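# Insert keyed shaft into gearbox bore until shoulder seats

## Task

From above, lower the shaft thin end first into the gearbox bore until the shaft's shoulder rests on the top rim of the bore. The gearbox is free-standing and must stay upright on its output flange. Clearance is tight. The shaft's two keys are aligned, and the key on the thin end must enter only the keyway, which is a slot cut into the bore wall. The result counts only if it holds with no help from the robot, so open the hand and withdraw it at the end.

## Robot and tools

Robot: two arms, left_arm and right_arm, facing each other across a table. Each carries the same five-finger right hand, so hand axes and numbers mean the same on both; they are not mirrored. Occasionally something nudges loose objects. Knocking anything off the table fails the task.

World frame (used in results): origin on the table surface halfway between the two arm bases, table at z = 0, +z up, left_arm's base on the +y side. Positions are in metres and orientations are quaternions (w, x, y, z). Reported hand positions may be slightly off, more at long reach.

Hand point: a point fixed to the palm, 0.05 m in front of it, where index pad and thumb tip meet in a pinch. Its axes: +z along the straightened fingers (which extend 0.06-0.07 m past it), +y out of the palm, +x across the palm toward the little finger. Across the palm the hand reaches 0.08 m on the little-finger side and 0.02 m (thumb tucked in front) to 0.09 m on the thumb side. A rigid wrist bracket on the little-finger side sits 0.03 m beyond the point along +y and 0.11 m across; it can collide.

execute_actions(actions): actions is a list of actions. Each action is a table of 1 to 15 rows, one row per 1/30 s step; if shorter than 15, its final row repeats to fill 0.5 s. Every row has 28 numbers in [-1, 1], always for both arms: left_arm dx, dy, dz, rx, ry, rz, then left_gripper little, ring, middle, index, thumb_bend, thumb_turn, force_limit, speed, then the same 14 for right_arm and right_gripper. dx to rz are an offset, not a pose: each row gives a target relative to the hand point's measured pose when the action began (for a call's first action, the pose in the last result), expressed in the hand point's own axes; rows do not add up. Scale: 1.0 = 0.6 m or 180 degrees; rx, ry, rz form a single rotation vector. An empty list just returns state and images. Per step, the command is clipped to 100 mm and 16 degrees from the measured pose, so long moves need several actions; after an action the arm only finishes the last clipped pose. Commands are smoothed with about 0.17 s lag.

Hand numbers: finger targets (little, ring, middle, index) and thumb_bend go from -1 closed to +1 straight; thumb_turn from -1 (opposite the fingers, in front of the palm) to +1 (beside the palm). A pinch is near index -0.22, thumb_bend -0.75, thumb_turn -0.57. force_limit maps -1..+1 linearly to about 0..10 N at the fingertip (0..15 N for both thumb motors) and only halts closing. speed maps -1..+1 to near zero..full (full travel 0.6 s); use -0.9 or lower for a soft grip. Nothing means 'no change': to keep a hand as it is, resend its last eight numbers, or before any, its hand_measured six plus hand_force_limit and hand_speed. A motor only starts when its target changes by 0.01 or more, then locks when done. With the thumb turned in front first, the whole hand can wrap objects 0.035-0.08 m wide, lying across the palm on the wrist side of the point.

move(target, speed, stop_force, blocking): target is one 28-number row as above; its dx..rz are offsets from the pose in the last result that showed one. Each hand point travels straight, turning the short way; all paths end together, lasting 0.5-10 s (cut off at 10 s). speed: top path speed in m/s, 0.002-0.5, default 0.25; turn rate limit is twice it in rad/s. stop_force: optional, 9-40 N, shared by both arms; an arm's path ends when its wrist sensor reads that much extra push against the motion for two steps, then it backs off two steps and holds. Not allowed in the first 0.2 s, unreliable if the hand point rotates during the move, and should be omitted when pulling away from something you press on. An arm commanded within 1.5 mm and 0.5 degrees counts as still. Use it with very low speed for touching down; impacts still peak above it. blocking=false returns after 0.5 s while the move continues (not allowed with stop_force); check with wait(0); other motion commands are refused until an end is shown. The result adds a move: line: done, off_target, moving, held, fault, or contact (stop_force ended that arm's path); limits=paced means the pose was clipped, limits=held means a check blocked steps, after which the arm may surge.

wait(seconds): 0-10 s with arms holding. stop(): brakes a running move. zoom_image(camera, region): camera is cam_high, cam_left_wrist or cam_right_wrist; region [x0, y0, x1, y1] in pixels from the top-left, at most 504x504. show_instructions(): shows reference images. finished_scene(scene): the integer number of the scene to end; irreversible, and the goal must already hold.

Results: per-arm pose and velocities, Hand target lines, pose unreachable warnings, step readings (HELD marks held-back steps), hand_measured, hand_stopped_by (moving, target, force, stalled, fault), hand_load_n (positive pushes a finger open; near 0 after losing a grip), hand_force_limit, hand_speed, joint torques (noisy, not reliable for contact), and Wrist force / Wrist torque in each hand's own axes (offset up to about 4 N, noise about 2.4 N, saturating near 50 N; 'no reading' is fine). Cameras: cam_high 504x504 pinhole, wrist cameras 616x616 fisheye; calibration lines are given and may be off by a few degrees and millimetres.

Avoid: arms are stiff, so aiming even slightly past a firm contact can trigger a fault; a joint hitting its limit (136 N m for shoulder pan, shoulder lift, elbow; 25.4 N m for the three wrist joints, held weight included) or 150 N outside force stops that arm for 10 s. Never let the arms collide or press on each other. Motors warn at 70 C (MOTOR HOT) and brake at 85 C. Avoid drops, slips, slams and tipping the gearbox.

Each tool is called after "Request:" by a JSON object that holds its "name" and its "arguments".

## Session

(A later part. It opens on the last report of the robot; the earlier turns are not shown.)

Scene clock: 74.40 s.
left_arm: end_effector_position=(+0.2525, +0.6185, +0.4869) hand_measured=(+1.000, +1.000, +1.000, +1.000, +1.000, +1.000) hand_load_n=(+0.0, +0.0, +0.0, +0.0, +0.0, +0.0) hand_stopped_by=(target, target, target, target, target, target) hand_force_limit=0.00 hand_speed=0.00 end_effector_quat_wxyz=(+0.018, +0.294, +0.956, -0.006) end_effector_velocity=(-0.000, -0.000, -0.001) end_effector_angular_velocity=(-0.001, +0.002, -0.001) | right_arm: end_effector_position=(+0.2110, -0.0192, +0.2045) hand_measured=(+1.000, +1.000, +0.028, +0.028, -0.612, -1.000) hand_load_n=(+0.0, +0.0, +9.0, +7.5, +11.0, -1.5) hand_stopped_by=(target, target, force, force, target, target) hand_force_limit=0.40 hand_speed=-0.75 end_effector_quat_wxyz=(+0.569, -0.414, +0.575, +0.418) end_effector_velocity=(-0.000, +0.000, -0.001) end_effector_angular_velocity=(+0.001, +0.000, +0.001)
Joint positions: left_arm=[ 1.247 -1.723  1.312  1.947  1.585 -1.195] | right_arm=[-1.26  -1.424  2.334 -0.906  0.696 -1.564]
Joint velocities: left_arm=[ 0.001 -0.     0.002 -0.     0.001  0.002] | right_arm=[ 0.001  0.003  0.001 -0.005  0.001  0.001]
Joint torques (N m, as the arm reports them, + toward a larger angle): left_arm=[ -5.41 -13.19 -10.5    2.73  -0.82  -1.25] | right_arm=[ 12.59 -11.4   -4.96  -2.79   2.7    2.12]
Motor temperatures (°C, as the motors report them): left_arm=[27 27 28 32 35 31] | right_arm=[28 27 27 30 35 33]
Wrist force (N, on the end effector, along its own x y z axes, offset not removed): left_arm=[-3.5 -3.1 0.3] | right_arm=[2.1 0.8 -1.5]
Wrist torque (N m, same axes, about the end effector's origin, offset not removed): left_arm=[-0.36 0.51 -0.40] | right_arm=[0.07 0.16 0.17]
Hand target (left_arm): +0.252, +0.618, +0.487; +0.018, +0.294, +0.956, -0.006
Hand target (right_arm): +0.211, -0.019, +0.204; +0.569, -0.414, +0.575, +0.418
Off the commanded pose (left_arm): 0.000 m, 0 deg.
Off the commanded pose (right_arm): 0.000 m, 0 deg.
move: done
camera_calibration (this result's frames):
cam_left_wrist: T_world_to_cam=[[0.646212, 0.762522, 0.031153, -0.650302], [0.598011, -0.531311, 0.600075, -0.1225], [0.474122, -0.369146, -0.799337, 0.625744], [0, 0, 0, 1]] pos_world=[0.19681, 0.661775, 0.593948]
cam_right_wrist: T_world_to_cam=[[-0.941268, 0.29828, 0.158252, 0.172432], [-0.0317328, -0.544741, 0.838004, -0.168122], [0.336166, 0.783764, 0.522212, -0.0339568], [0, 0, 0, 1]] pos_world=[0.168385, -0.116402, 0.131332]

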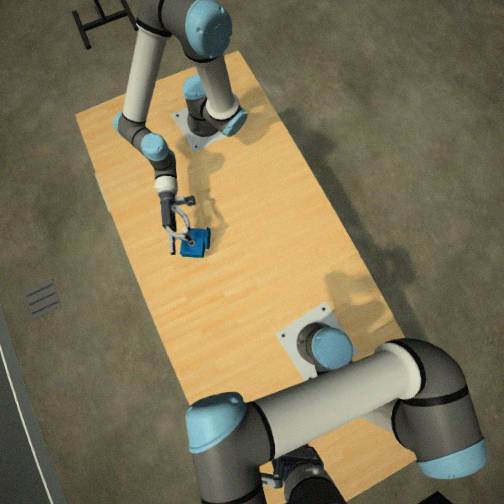

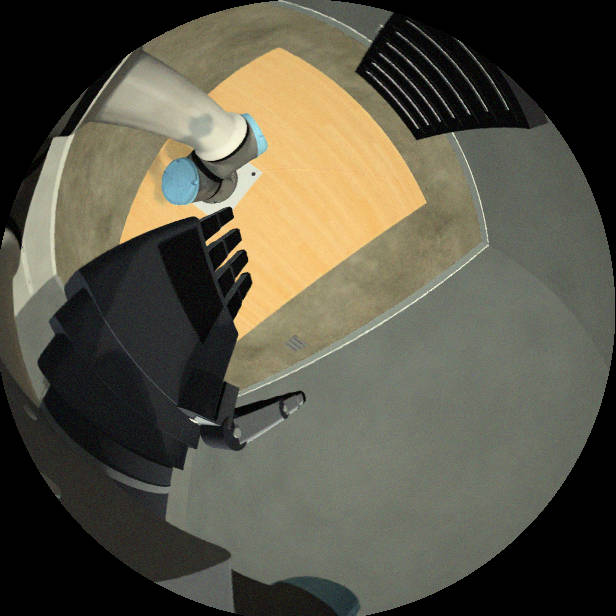

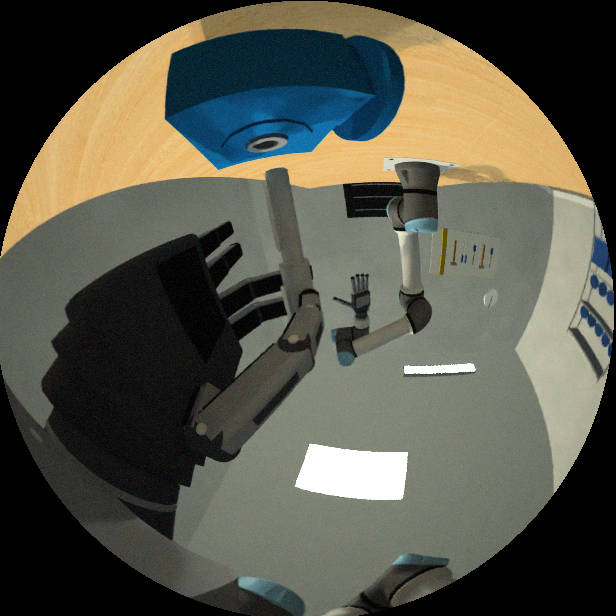

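Request:
{"name": "move", "arguments": {"target": [0,0,0,0,0,0,1,1,1,1,1,1,0,0,0.026,-0.0035,0,0,0,0,1,1,-0.4,-0.4,-0.62,-1,0.4,-0.75], "speed": 0.02}}

Request:
{"name": "zoom_image", "arguments": {"camera": "cam_right_wrist", "region": [235,130,315,210]}}

Scene clock: 75.70 s.
left_arm: end_effector_position=(+0.2525, +0.6185, +0.4869) hand_measured=(+1.000, +1.000, +1.000, +1.000, +1.000, +1.000) hand_load_n=(+0.0, +0.0, +0.0, +0.0, +0.0, +0.0) hand_stopped_by=(target, target, target, target, target, target) hand_force_limit=0.00 hand_speed=0.00 end_effector_quat_wxyz=(+0.018, +0.294, +0.956, -0.006) end_effector_velocity=(-0.000, +0.000, -0.000) end_effector_angular_velocity=(+0.001, -0.000, -0.000) | right_arm: end_effector_position=(+0.2129, -0.0198, +0.1890) hand_measured=(+1.000, +1.000, +0.028, +0.028, -0.612, -1.000) hand_load_n=(+0.0, +0.0, +9.0, +7.5, +11.0, -1.5) hand_stopped_by=(target, target, force, force, target, target) hand_force_limit=0.40 hand_speed=-0.75 end_effector_quat_wxyz=(+0.569, -0.414, +0.575, +0.418) end_effector_velocity=(+0.000, -0.000, -0.001) end_effector_angular_velocity=(+0.000, -0.000, -0.001)
Joint positions: left_arm=[ 1.247 -1.723  1.312  1.947  1.585 -1.195] | right_arm=[-1.265 -1.382  2.345 -0.96   0.692 -1.565]
Joint velocities: left_arm=[ 0.    -0.002  0.002 -0.001 -0.001  0.   ] | right_arm=[-0.     0.003  0.001 -0.004  0.    -0.   ]
Joint torques (N m, as the arm reports them, + toward a larger angle): left_arm=[ -4.88 -13.91 -10.05   2.69  -0.75  -1.31] | right_arm=[-13.96 -12.25  -3.62  -2.77  -2.88   1.85]
Motor temperatures (°C, as the motors report them): left_arm=[27 27 28 32 35 31] | right_arm=[28 27 27 30 35 33]
Wrist force (N, on the end effector, along its own x y z axes, offset not removed): left_arm=[-2.8 2.6 3.6] | right_arm=[1.4 -1.0 2.1]
Wrist torque (N m, same axes, about the end effector's origin, offset not removed): left_arm=[0.19 0.15 0.04] | right_arm=[-0.30 0.18 0.28]
Hand target (left_arm): +0.252, +0.618, +0.487; +0.018, +0.294, +0.956, -0.006
Hand target (right_arm): +0.213, -0.020, +0.189; +0.569, -0.414, +0.575, +0.418
Off the commanded pose (left_arm): 0.000 m, 0 deg.
Off the commanded pose (right_arm): 0.000 m, 0 deg.
move: done
camera_calibration (this result's frames):
cam_left_wrist: T_world_to_cam=[[0.646212, 0.762522, 0.0311532, -0.650302], [0.598011, -0.531311, 0.600075, -0.1225], [0.474123, -0.369146, -0.799337, 0.625744], [0, 0, 0, 1]] pos_world=[0.19681, 0.661775, 0.593948]
cam_right_wrist: T_world_to_cam=[[-0.94129, 0.298291, 0.1581, 0.176879], [-0.0318491, -0.54468, 0.838039, -0.155354], [0.336093, 0.783803, 0.522202, -0.0259462], [0, 0, 0, 1]] pos_world=[0.170267, -0.117043, 0.115777]

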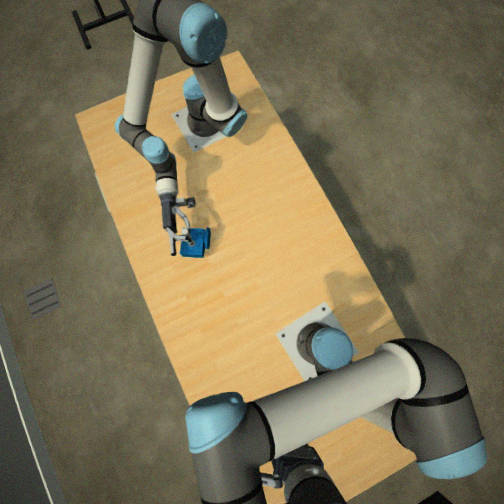

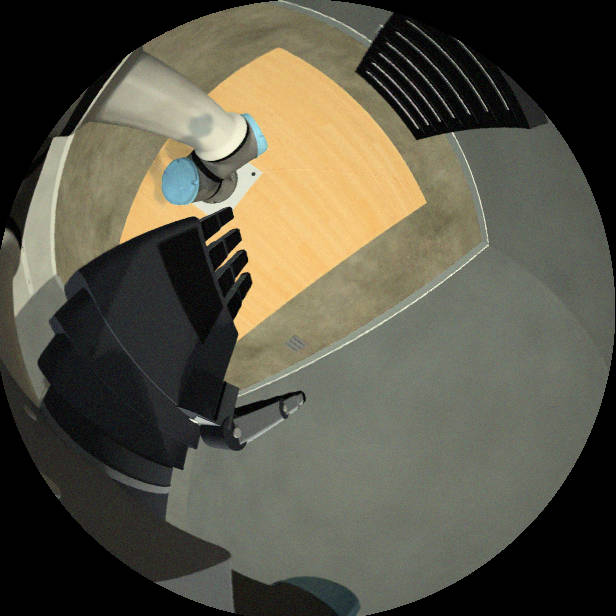

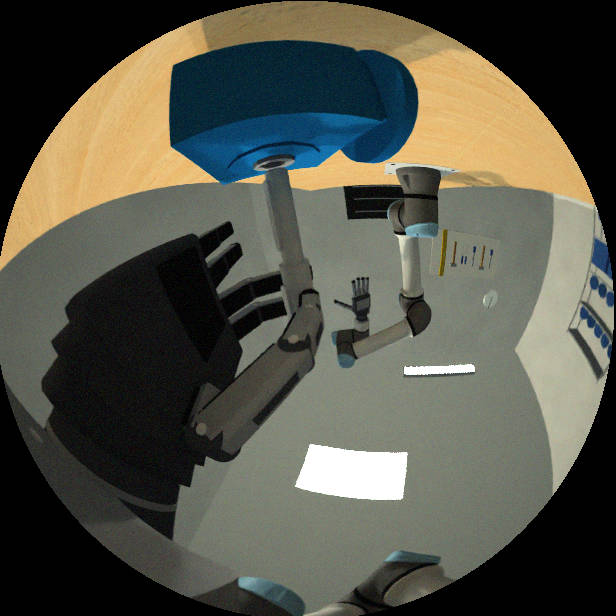

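Region (235, 130, 315, 210) of cam_right_wrist's 616x616 image, scaled by 6.300, with more detail than that image has.

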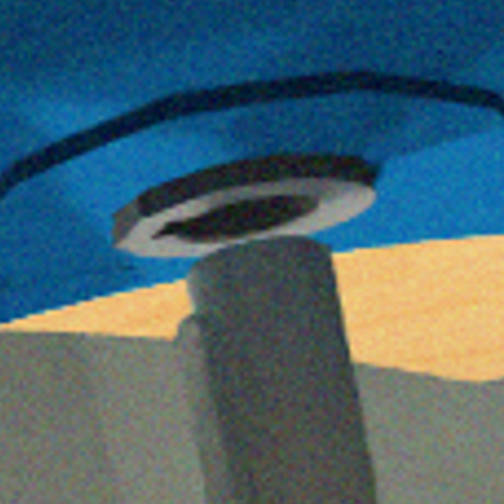

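Looks aligned laterally. Descend.

Request:
{"name": "move", "arguments": {"target": [0,0,0,0,0,0,1,1,1,1,1,1,0,0,0.028,0,0,0,0,0,1,1,-0.4,-0.4,-0.62,-1,0.4,-0.75], "speed": 0.005, "stop_force": 9}}

Request:
{"name": "zoom_image", "arguments": {"camera": "cam_right_wrist", "region": [235,130,315,210]}}

Scene clock: 77.27 s.
left_arm: end_effector_position=(+0.2525, +0.6185, +0.4869) hand_measured=(+1.000, +1.000, +1.000, +1.000, +1.000, +1.000) hand_load_n=(+0.0, +0.0, +0.0, +0.0, +0.0, +0.0) hand_stopped_by=(target, target, target, target, target, target) hand_force_limit=0.00 hand_speed=0.00 end_effector_quat_wxyz=(+0.018, +0.294, +0.956, -0.006) end_effector_velocity=(+0.000, -0.001, -0.000) end_effector_angular_velocity=(-0.001, +0.002, -0.001) | right_arm: end_effector_position=(+0.2128, -0.0198, +0.1833) hand_measured=(+1.000, +1.000, +0.028, +0.028, -0.612, -1.000) hand_load_n=(+0.0, +0.0, +9.0, +7.5, +11.0, +2.0) hand_stopped_by=(target, target, force, force, target, target) hand_force_limit=0.40 hand_speed=-0.75 end_effector_quat_wxyz=(+0.569, -0.414, +0.575, +0.418) end_effector_velocity=(-0.000, -0.000, +0.001) end_effector_angular_velocity=(-0.001, +0.001, -0.001)
Joint positions: left_arm=[ 1.247 -1.723  1.312  1.947  1.585 -1.195] | right_arm=[-1.265 -1.366  2.349 -0.979  0.692 -1.565]
Joint velocities: left_arm=[-0.001  0.002 -0.001  0.001  0.001  0.   ] | right_arm=[-0.    -0.004  0.     0.006  0.001 -0.   ]
Joint torques (N m, as the arm reports them, + toward a larger angle): left_arm=[ -5.06 -13.2  -10.06   2.82  -0.73  -1.14] | right_arm=[ -6.09 -23.83 -19.59   0.9    0.99  -1.4 ]
Motor temperatures (°C, as the motors report them): left_arm=[27 27 28 32 35 31] | right_arm=[28 27 27 30 35 33]
Wrist force (N, on the end effector, along its own x y z axes, offset not removed): left_arm=[-2.6 -1.4 -0.2] | right_arm=[-5.5 -2.2 -0.1]
Wrist torque (N m, same axes, about the end effector's origin, offset not removed): left_arm=[-0.17 0.46 -0.03] | right_arm=[-0.19 0.28 -0.02]
Hand target (left_arm): +0.252, +0.618, +0.487; +0.018, +0.294, +0.956, -0.006
Hand target (right_arm): +0.213, -0.020, +0.184; +0.570, -0.414, +0.574, +0.418
Off the commanded pose (left_arm): 0.000 m, 0 deg.
Off the commanded pose (right_arm): 0.011 m, 0 deg.
move: contact (right_arm)
camera_calibration (this result's frames):
cam_left_wrist: T_world_to_cam=[[0.646212, 0.762522, 0.031153, -0.650302], [0.598011, -0.531311, 0.600075, -0.1225], [0.474122, -0.369146, -0.799337, 0.625744], [0, 0, 0, 1]] pos_world=[0.19681, 0.661775, 0.593948]
cam_right_wrist: T_world_to_cam=[[-0.941241, 0.298304, 0.158368, 0.177636], [-0.0315862, -0.544606, 0.838097, -0.150696], [0.336256, 0.783849, 0.522027, -0.0229198], [0, 0, 0, 1]] pos_world=[0.170145, -0.117094, 0.110131]

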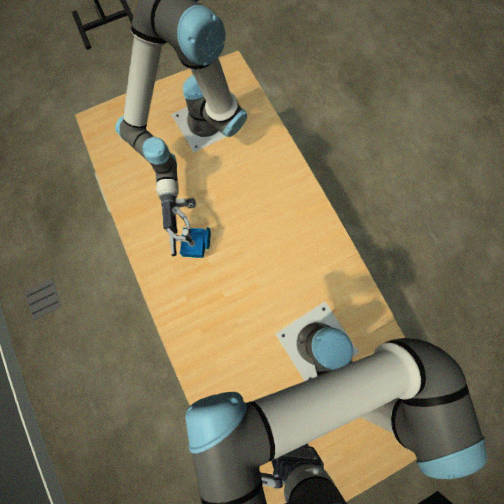

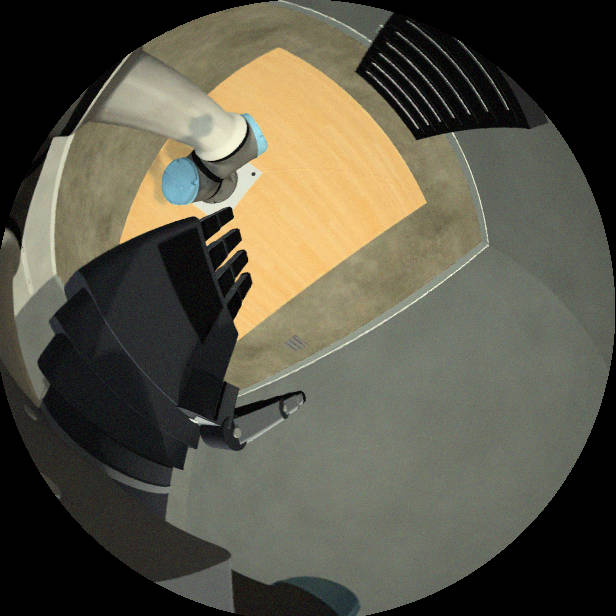

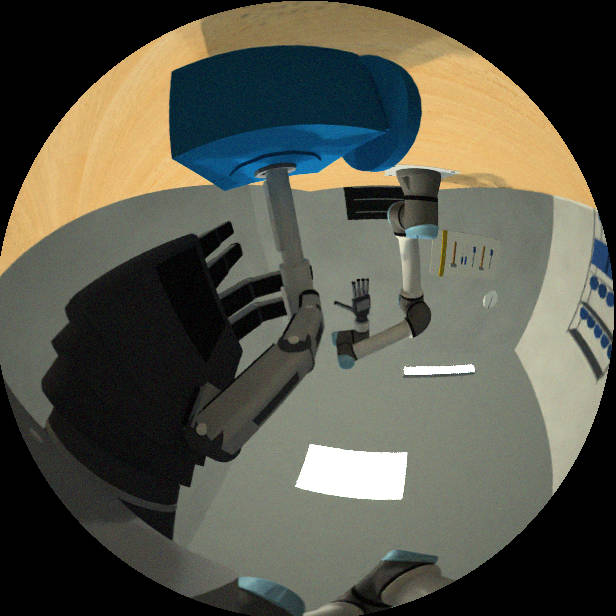

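Region (235, 130, 315, 210) of cam_right_wrist's 616x616 image, scaled by 6.300, with more detail than that image has.

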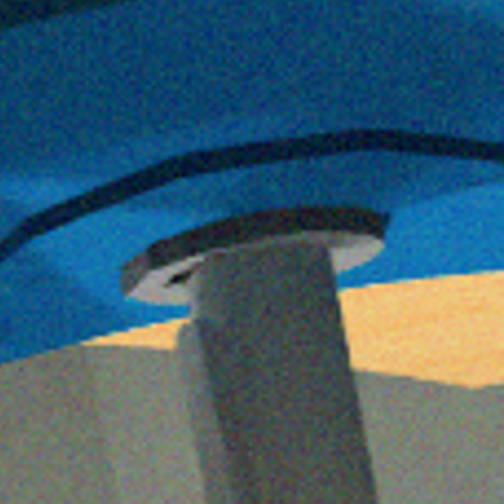

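Request:
{"name": "move", "arguments": {"target": [0,0,0,0,0,0,1,1,1,1,1,1,0,0,-0.002,-0.001,0.0033,0,0,0,1,1,-0.4,-0.4,-0.62,-1,0.4,-0.75], "speed": 0.01}}

Request:
{"name": "move", "arguments": {"target": [0,0,0,0,0,0,1,1,1,1,1,1,0,0,0.02,0,0,0,0,0,1,1,-0.4,-0.4,-0.62,-1,0.4,-0.75], "speed": 0.005, "stop_force": 9}}

Request:
{"name": "zoom_image", "arguments": {"camera": "cam_right_wrist", "region": [235,130,315,210]}}

Scene clock: 78.17 s.
left_arm: end_effector_position=(+0.2525, +0.6185, +0.4869) hand_measured=(+1.000, +1.000, +1.000, +1.000, +1.000, +1.000) hand_load_n=(+0.0, +0.0, +0.0, +0.0, +0.0, +0.0) hand_stopped_by=(target, target, target, target, target, target) hand_force_limit=0.00 hand_speed=0.00 end_effector_quat_wxyz=(+0.018, +0.294, +0.956, -0.006) end_effector_velocity=(-0.000, +0.000, -0.000) end_effector_angular_velocity=(-0.000, +0.000, -0.000) | right_arm: end_effector_position=(+0.2140, -0.0182, +0.1845) hand_measured=(+1.000, +1.000, +0.028, +0.028, -0.612, -1.000) hand_load_n=(+0.0, +0.0, +9.5, +6.5, +11.0, +0.5) hand_stopped_by=(target, target, force, force, target, target) hand_force_limit=0.40 hand_speed=-0.75 end_effector_quat_wxyz=(+0.569, -0.414, +0.575, +0.418) end_effector_velocity=(+0.001, +0.001, +0.001) end_effector_angular_velocity=(+0.000, -0.001, -0.000)
Joint positions: left_arm=[ 1.247 -1.723  1.312  1.947  1.585 -1.195] | right_arm=[-1.261 -1.366  2.343 -0.974  0.695 -1.565]
Joint velocities: left_arm=[ 0.    -0.001  0.001 -0.     0.     0.   ] | right_arm=[ 0.001  0.    -0.002  0.001  0.001 -0.   ]
Joint torques (N m, as the arm reports them, + toward a larger angle): left_arm=[ -5.42 -13.09  -9.66   2.82  -0.85  -1.25] | right_arm=[ 12.24 -13.4  -24.76   0.14   2.8    0.6 ]
Motor temperatures (°C, as the motors report them): left_arm=[27 27 28 32 35 31] | right_arm=[28 27 27 30 35 33]
Wrist force (N, on the end effector, along its own x y z axes, offset not removed): left_arm=[-0.5 0.3 1.5] | right_arm=[0.8 0.4 0.8]
Wrist torque (N m, same axes, about the end effector's origin, offset not removed): left_arm=[-0.03 -0.04 -0.08] | right_arm=[0.02 0.38 0.00]
Hand target (left_arm): +0.252, +0.618, +0.487; +0.018, +0.294, +0.956, -0.006
Hand target (right_arm): +0.214, -0.018, +0.184; +0.569, -0.414, +0.575, +0.418
Off the commanded pose (left_arm): 0.000 m, 0 deg.
Off the commanded pose (right_arm): 0.000 m, 0 deg.
move: done
camera_calibration (this result's frames):
cam_left_wrist: T_world_to_cam=[[0.646212, 0.762522, 0.0311532, -0.650302], [0.598012, -0.531311, 0.600075, -0.1225], [0.474123, -0.369146, -0.799337, 0.625744], [0, 0, 0, 1]] pos_world=[0.19681, 0.661775, 0.593948]
cam_right_wrist: T_world_to_cam=[[-0.941241, 0.29832, 0.158337, 0.178069], [-0.0316219, -0.544603, 0.838098, -0.15073], [0.336252, 0.783845, 0.522036, -0.0252295], [0, 0, 0, 1]] pos_world=[0.171323, -0.115433, 0.111302]

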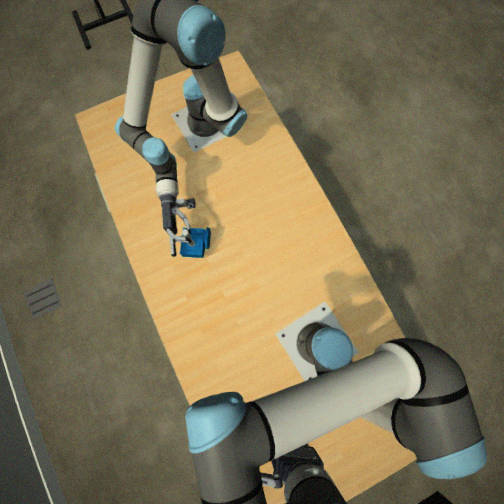

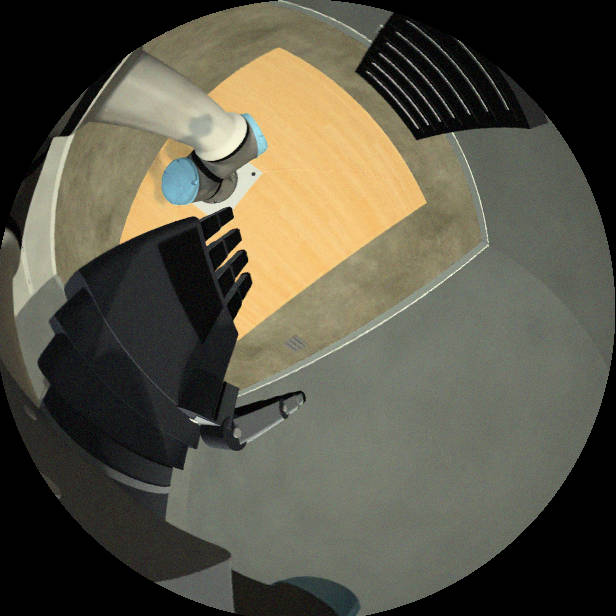

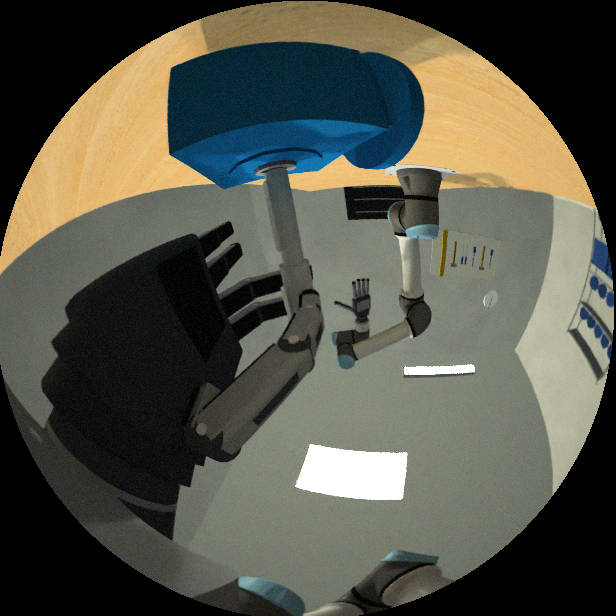

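Scene clock: 78.80 s.
left_arm: end_effector_position=(+0.2525, +0.6185, +0.4869) hand_measured=(+1.000, +1.000, +1.000, +1.000, +1.000, +1.000) hand_load_n=(+0.0, +0.0, +0.0, +0.0, +0.0, +0.0) hand_stopped_by=(target, target, target, target, target, target) hand_force_limit=0.00 hand_speed=0.00 end_effector_quat_wxyz=(+0.018, +0.294, +0.956, -0.006) end_effector_velocity=(-0.000, +0.001, +0.000) end_effector_angular_velocity=(-0.000, -0.002, +0.003) | right_arm: end_effector_position=(+0.2139, -0.0182, +0.1830) hand_measured=(+1.000, +1.000, +0.028, +0.028, -0.612, -1.000) hand_load_n=(+0.0, +0.0, +9.5, +7.0, +11.0, +3.0) hand_stopped_by=(target, target, force, force, target, target) hand_force_limit=0.40 hand_speed=-0.75 end_effector_quat_wxyz=(+0.569, -0.414, +0.575, +0.418) end_effector_velocity=(-0.001, -0.000, +0.001) end_effector_angular_velocity=(-0.001, +0.002, +0.001)
Joint positions: left_arm=[ 1.247 -1.723  1.312  1.947  1.585 -1.195] | right_arm=[-1.261 -1.362  2.344 -0.978  0.695 -1.565]
Joint velocities: left_arm=[ 0.001 -0.001 -0.    -0.    -0.    -0.001] | right_arm=[ 0.    -0.004  0.001  0.006 -0.001 -0.   ]
Joint torques (N m, as the arm reports them, + toward a larger angle): left_arm=[ -5.38 -13.61  -9.8    2.71  -0.92  -1.2 ] | right_arm=[  9.99 -23.1  -20.9    1.35   2.02  -0.24]
Motor temperatures (°C, as the motors report them): left_arm=[27 27 28 32 35 31] | right_arm=[28 27 27 30 35 33]
Wrist force (N, on the end effector, along its own x y z axes, offset not removed): left_arm=[-3.5 -0.2 0.9] | right_arm=[-7.3 0.4 1.2]
Wrist torque (N m, same axes, about the end effector's origin, offset not removed): left_arm=[0.01 0.25 -0.30] | right_arm=[-0.06 0.16 0.14]
Hand target (left_arm): +0.252, +0.618, +0.487; +0.018, +0.294, +0.956, -0.006
Hand target (right_arm): +0.214, -0.018, +0.183; +0.569, -0.414, +0.575, +0.418
Off the commanded pose (left_arm): 0.000 m, 0 deg.
Off the commanded pose (right_arm): 0.011 m, 0 deg.
move: contact (right_arm)
camera_calibration (this result's frames):
cam_left_wrist: T_world_to_cam=[[0.646212, 0.762522, 0.0311529, -0.650302], [0.598011, -0.531311, 0.600075, -0.1225], [0.474122, -0.369146, -0.799337, 0.625744], [0, 0, 0, 1]] pos_world=[0.19681, 0.661775, 0.593948]
cam_right_wrist: T_world_to_cam=[[-0.941207, 0.29833, 0.158521, 0.178195], [-0.0314328, -0.544528, 0.838153, -0.149588], [0.336365, 0.783893, 0.521891, -0.0244429], [0, 0, 0, 1]] pos_world=[0.171238, -0.115455, 0.109887]

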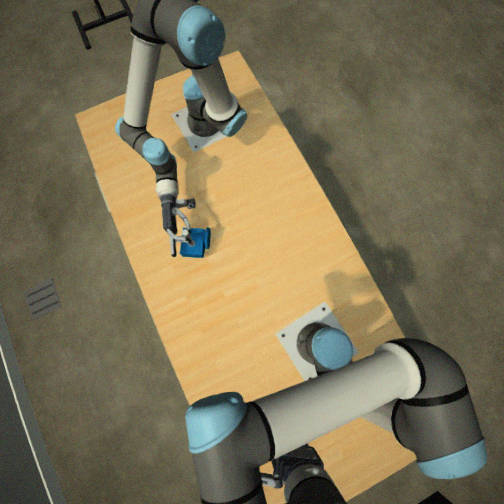

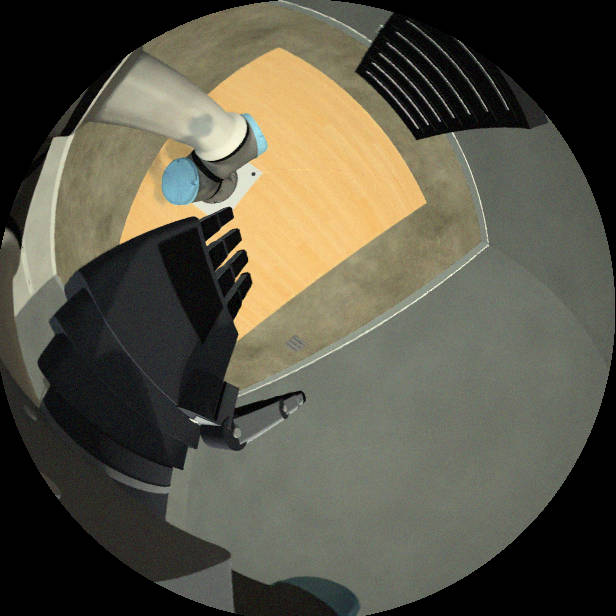

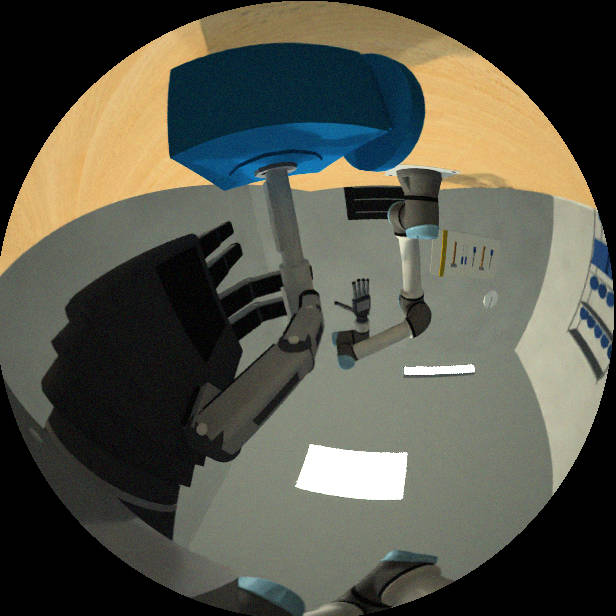

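Region (235, 130, 315, 210) of cam_right_wrist's 616x616 image, scaled by 6.300, with more detail than that image has.

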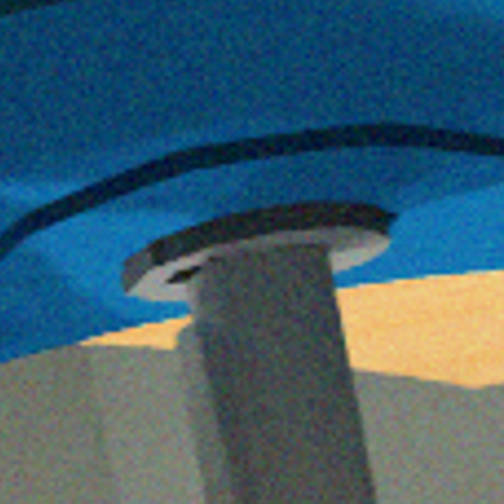

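No dark gap in front yet; another 1.5 mm.

Request:
{"name": "move", "arguments": {"target": [0,0,0,0,0,0,1,1,1,1,1,1,0,0,-0.0015,0,0.0025,0,0,0,1,1,-0.4,-0.4,-0.62,-1,0.4,-0.75], "speed": 0.01}}

Request:
{"name": "move", "arguments": {"target": [0,0,0,0,0,0,1,1,1,1,1,1,0,0,0.02,0,0,0,0,0,1,1,-0.4,-0.4,-0.62,-1,0.4,-0.75], "speed": 0.005, "stop_force": 9}}

Request:
{"name": "zoom_image", "arguments": {"camera": "cam_right_wrist", "region": [235,130,315,210]}}

Scene clock: 80.90 s.
left_arm: end_effector_position=(+0.2525, +0.6185, +0.4869) hand_measured=(+1.000, +1.000, +1.000, +1.000, +1.000, +1.000) hand_load_n=(+0.0, +0.0, +0.0, +0.0, +0.0, +0.0) hand_stopped_by=(target, target, target, target, target, target) hand_force_limit=0.00 hand_speed=0.00 end_effector_quat_wxyz=(+0.018, +0.294, +0.956, -0.006) end_effector_velocity=(+0.000, +0.000, -0.001) end_effector_angular_velocity=(+0.001, +0.001, +0.001) | right_arm: end_effector_position=(+0.2144, -0.0168, +0.1839) hand_measured=(+1.000, +1.000, +0.028, +0.028, -0.612, -1.000) hand_load_n=(+0.0, +0.0, +10.0, +6.0, +11.0, +1.5) hand_stopped_by=(target, target, force, force, target, target) hand_force_limit=0.40 hand_speed=-0.75 end_effector_quat_wxyz=(+0.569, -0.414, +0.575, +0.418) end_effector_velocity=(-0.000, +0.000, -0.000) end_effector_angular_velocity=(-0.001, +0.002, +0.001)
Joint positions: left_arm=[ 1.247 -1.723  1.312  1.947  1.585 -1.195] | right_arm=[-1.257 -1.362  2.34  -0.974  0.699 -1.565]
Joint velocities: left_arm=[ 0.001  0.001  0.001 -0.001 -0.001 -0.   ] | right_arm=[ 0.001  0.    -0.001  0.003  0.001 -0.   ]
Joint torques (N m, as the arm reports them, + toward a larger angle): left_arm=[ -4.8  -13.54 -10.36   2.74  -0.89  -1.21] | right_arm=[ 12.14 -12.8  -24.76   0.17   2.81   2.11]
Motor temperatures (°C, as the motors report them): left_arm=[27 27 28 32 35 31] | right_arm=[28 27 27 30 35 33]
Wrist force (N, on the end effector, along its own x y z axes, offset not removed): left_arm=[-5.2 -1.2 2.4] | right_arm=[4.0 0.7 -0.9]
Wrist torque (N m, same axes, about the end effector's origin, offset not removed): left_arm=[-0.21 0.72 -0.37] | right_arm=[0.15 -0.20 0.39]
Hand target (left_arm): +0.252, +0.618, +0.487; +0.018, +0.294, +0.956, -0.006
Hand target (right_arm): +0.214, -0.017, +0.184; +0.569, -0.414, +0.575, +0.418
Off the commanded pose (left_arm): 0.000 m, 0 deg.
Off the commanded pose (right_arm): 0.000 m, 0 deg.
move: done
camera_calibration (this result's frames):
cam_left_wrist: T_world_to_cam=[[0.646212, 0.762522, 0.0311531, -0.650302], [0.598011, -0.531311, 0.600075, -0.1225], [0.474122, -0.369146, -0.799337, 0.625744], [0, 0, 0, 1]] pos_world=[0.19681, 0.661775, 0.593948]
cam_right_wrist: T_world_to_cam=[[-0.941211, 0.298329, 0.158499, 0.178077], [-0.0314523, -0.54453, 0.838151, -0.14955], [0.336352, 0.783892, 0.521901, -0.026158], [0, 0, 0, 1]] pos_world=[0.171703, -0.114055, 0.110772]

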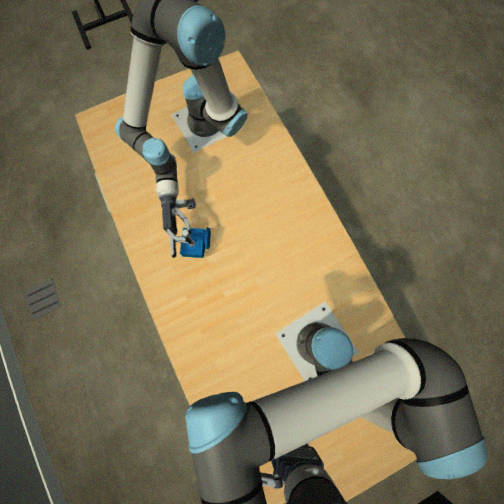

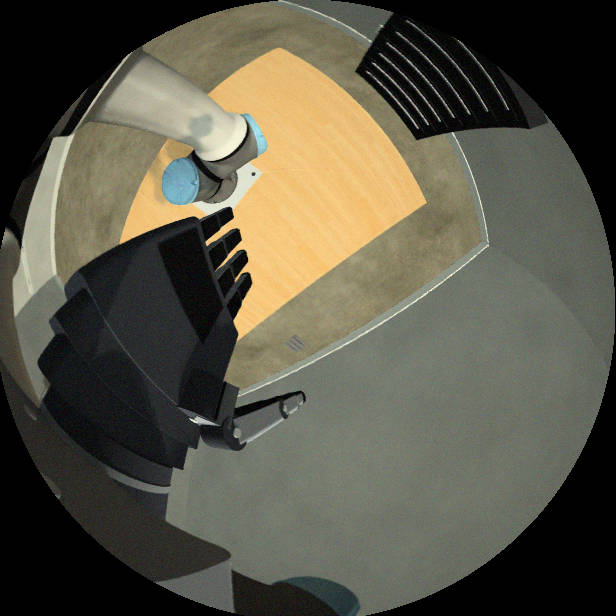

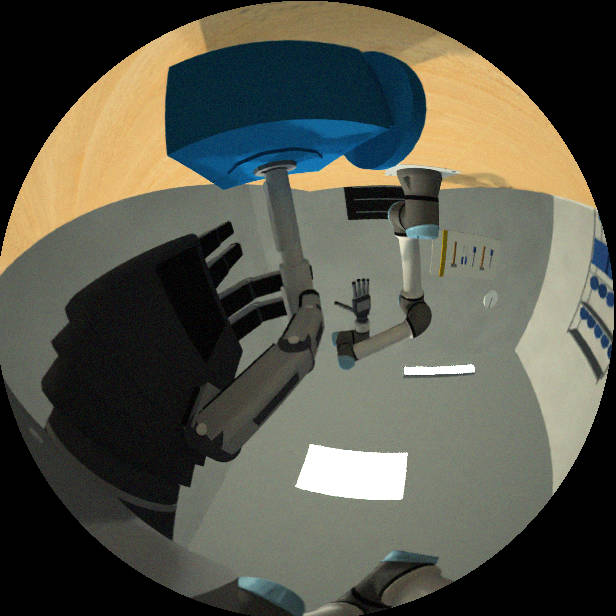

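Scene clock: 82.57 s.
left_arm: end_effector_position=(+0.2525, +0.6185, +0.4869) hand_measured=(+1.000, +1.000, +1.000, +1.000, +1.000, +1.000) hand_load_n=(+0.0, +0.0, +0.0, +0.0, +0.0, +0.0) hand_stopped_by=(target, target, target, target, target, target) hand_force_limit=0.00 hand_speed=0.00 end_effector_quat_wxyz=(+0.018, +0.294, +0.956, -0.006) end_effector_velocity=(+0.000, +0.000, -0.000) end_effector_angular_velocity=(-0.000, +0.000, +0.001) | right_arm: end_effector_position=(+0.2142, -0.0168, +0.1774) hand_measured=(+1.000, +1.000, +0.028, +0.028, -0.612, -1.000) hand_load_n=(+0.0, +0.0, +10.5, +6.5, +11.0, +2.0) hand_stopped_by=(target, target, force, force, target, target) hand_force_limit=0.40 hand_speed=-0.75 end_effector_quat_wxyz=(+0.569, -0.414, +0.575, +0.418) end_effector_velocity=(-0.000, -0.000, +0.001) end_effector_angular_velocity=(-0.000, +0.001, +0.000)
Joint positions: left_arm=[ 1.247 -1.723  1.312  1.947  1.585 -1.195] | right_arm=[-1.257 -1.344  2.345 -0.997  0.699 -1.565]
Joint velocities: left_arm=[ 0.001  0.001 -0.001 -0.     0.    -0.001] | right_arm=[-0.    -0.004  0.     0.005 -0.     0.   ]
Joint torques (N m, as the arm reports them, + toward a larger angle): left_arm=[ -4.89 -13.6  -10.32   2.77  -0.97  -1.28] | right_arm=[ 10.99 -26.01 -18.17   0.74   2.42  -1.32]
Motor temperatures (°C, as the motors report them): left_arm=[27 27 28 32 35 31] | right_arm=[28 27 27 30 35 33]
Wrist force (N, on the end effector, along its own x y z axes, offset not removed): left_arm=[-4.5 0.7 0.0] | right_arm=[-2.7 0.1 4.7]
Wrist torque (N m, same axes, about the end effector's origin, offset not removed): left_arm=[0.18 0.73 -0.32] | right_arm=[-0.21 0.17 0.13]
Hand target (left_arm): +0.252, +0.618, +0.487; +0.018, +0.294, +0.956, -0.006
Hand target (right_arm): +0.214, -0.017, +0.178; +0.569, -0.414, +0.575, +0.418
Off the commanded pose (left_arm): 0.000 m, 0 deg.
Off the commanded pose (right_arm): 0.005 m, 0 deg.
move: contact (right_arm)
camera_calibration (this result's frames):
cam_left_wrist: T_world_to_cam=[[0.646212, 0.762521, 0.0311529, -0.650302], [0.598011, -0.531311, 0.600076, -0.1225], [0.474122, -0.369146, -0.799337, 0.625744], [0, 0, 0, 1]] pos_world=[0.19681, 0.661775, 0.593948]
cam_right_wrist: T_world_to_cam=[[-0.941167, 0.298348, 0.158725, 0.178956], [-0.0312129, -0.544416, 0.838234, -0.144133], [0.336498, 0.783964, 0.521699, -0.0226607], [0, 0, 0, 1]] pos_world=[0.171554, -0.114094, 0.104234]

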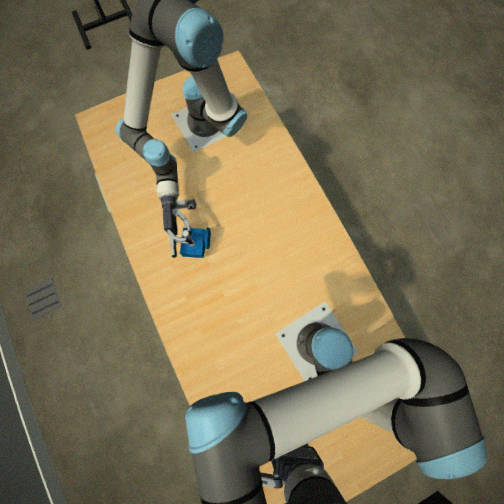

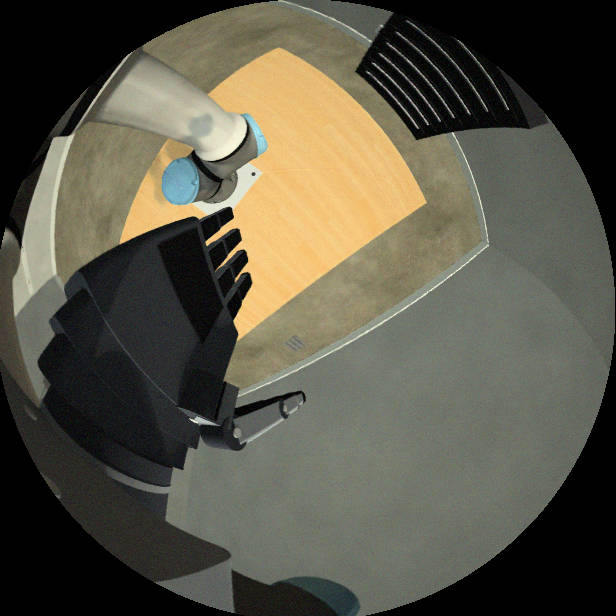

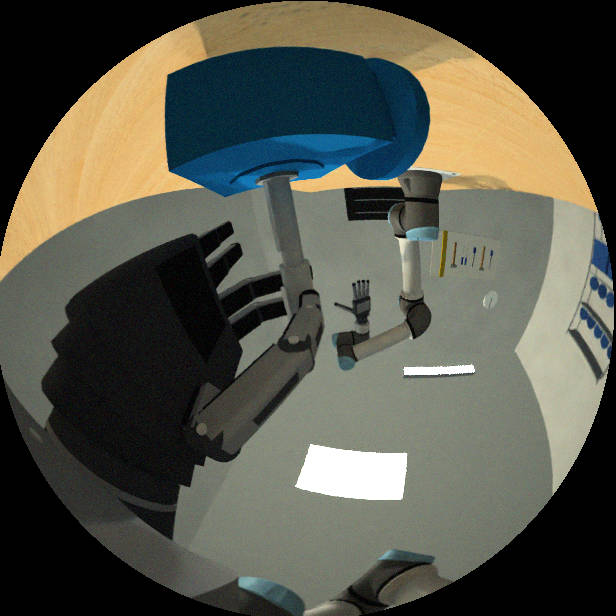

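Region (235, 130, 315, 210) of cam_right_wrist's 616x616 image, scaled by 6.300, with more detail than that image has.

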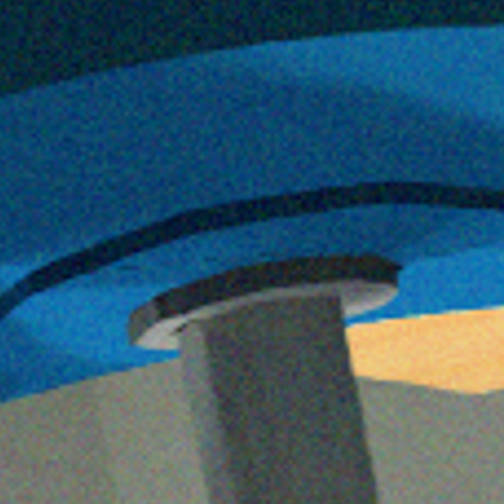

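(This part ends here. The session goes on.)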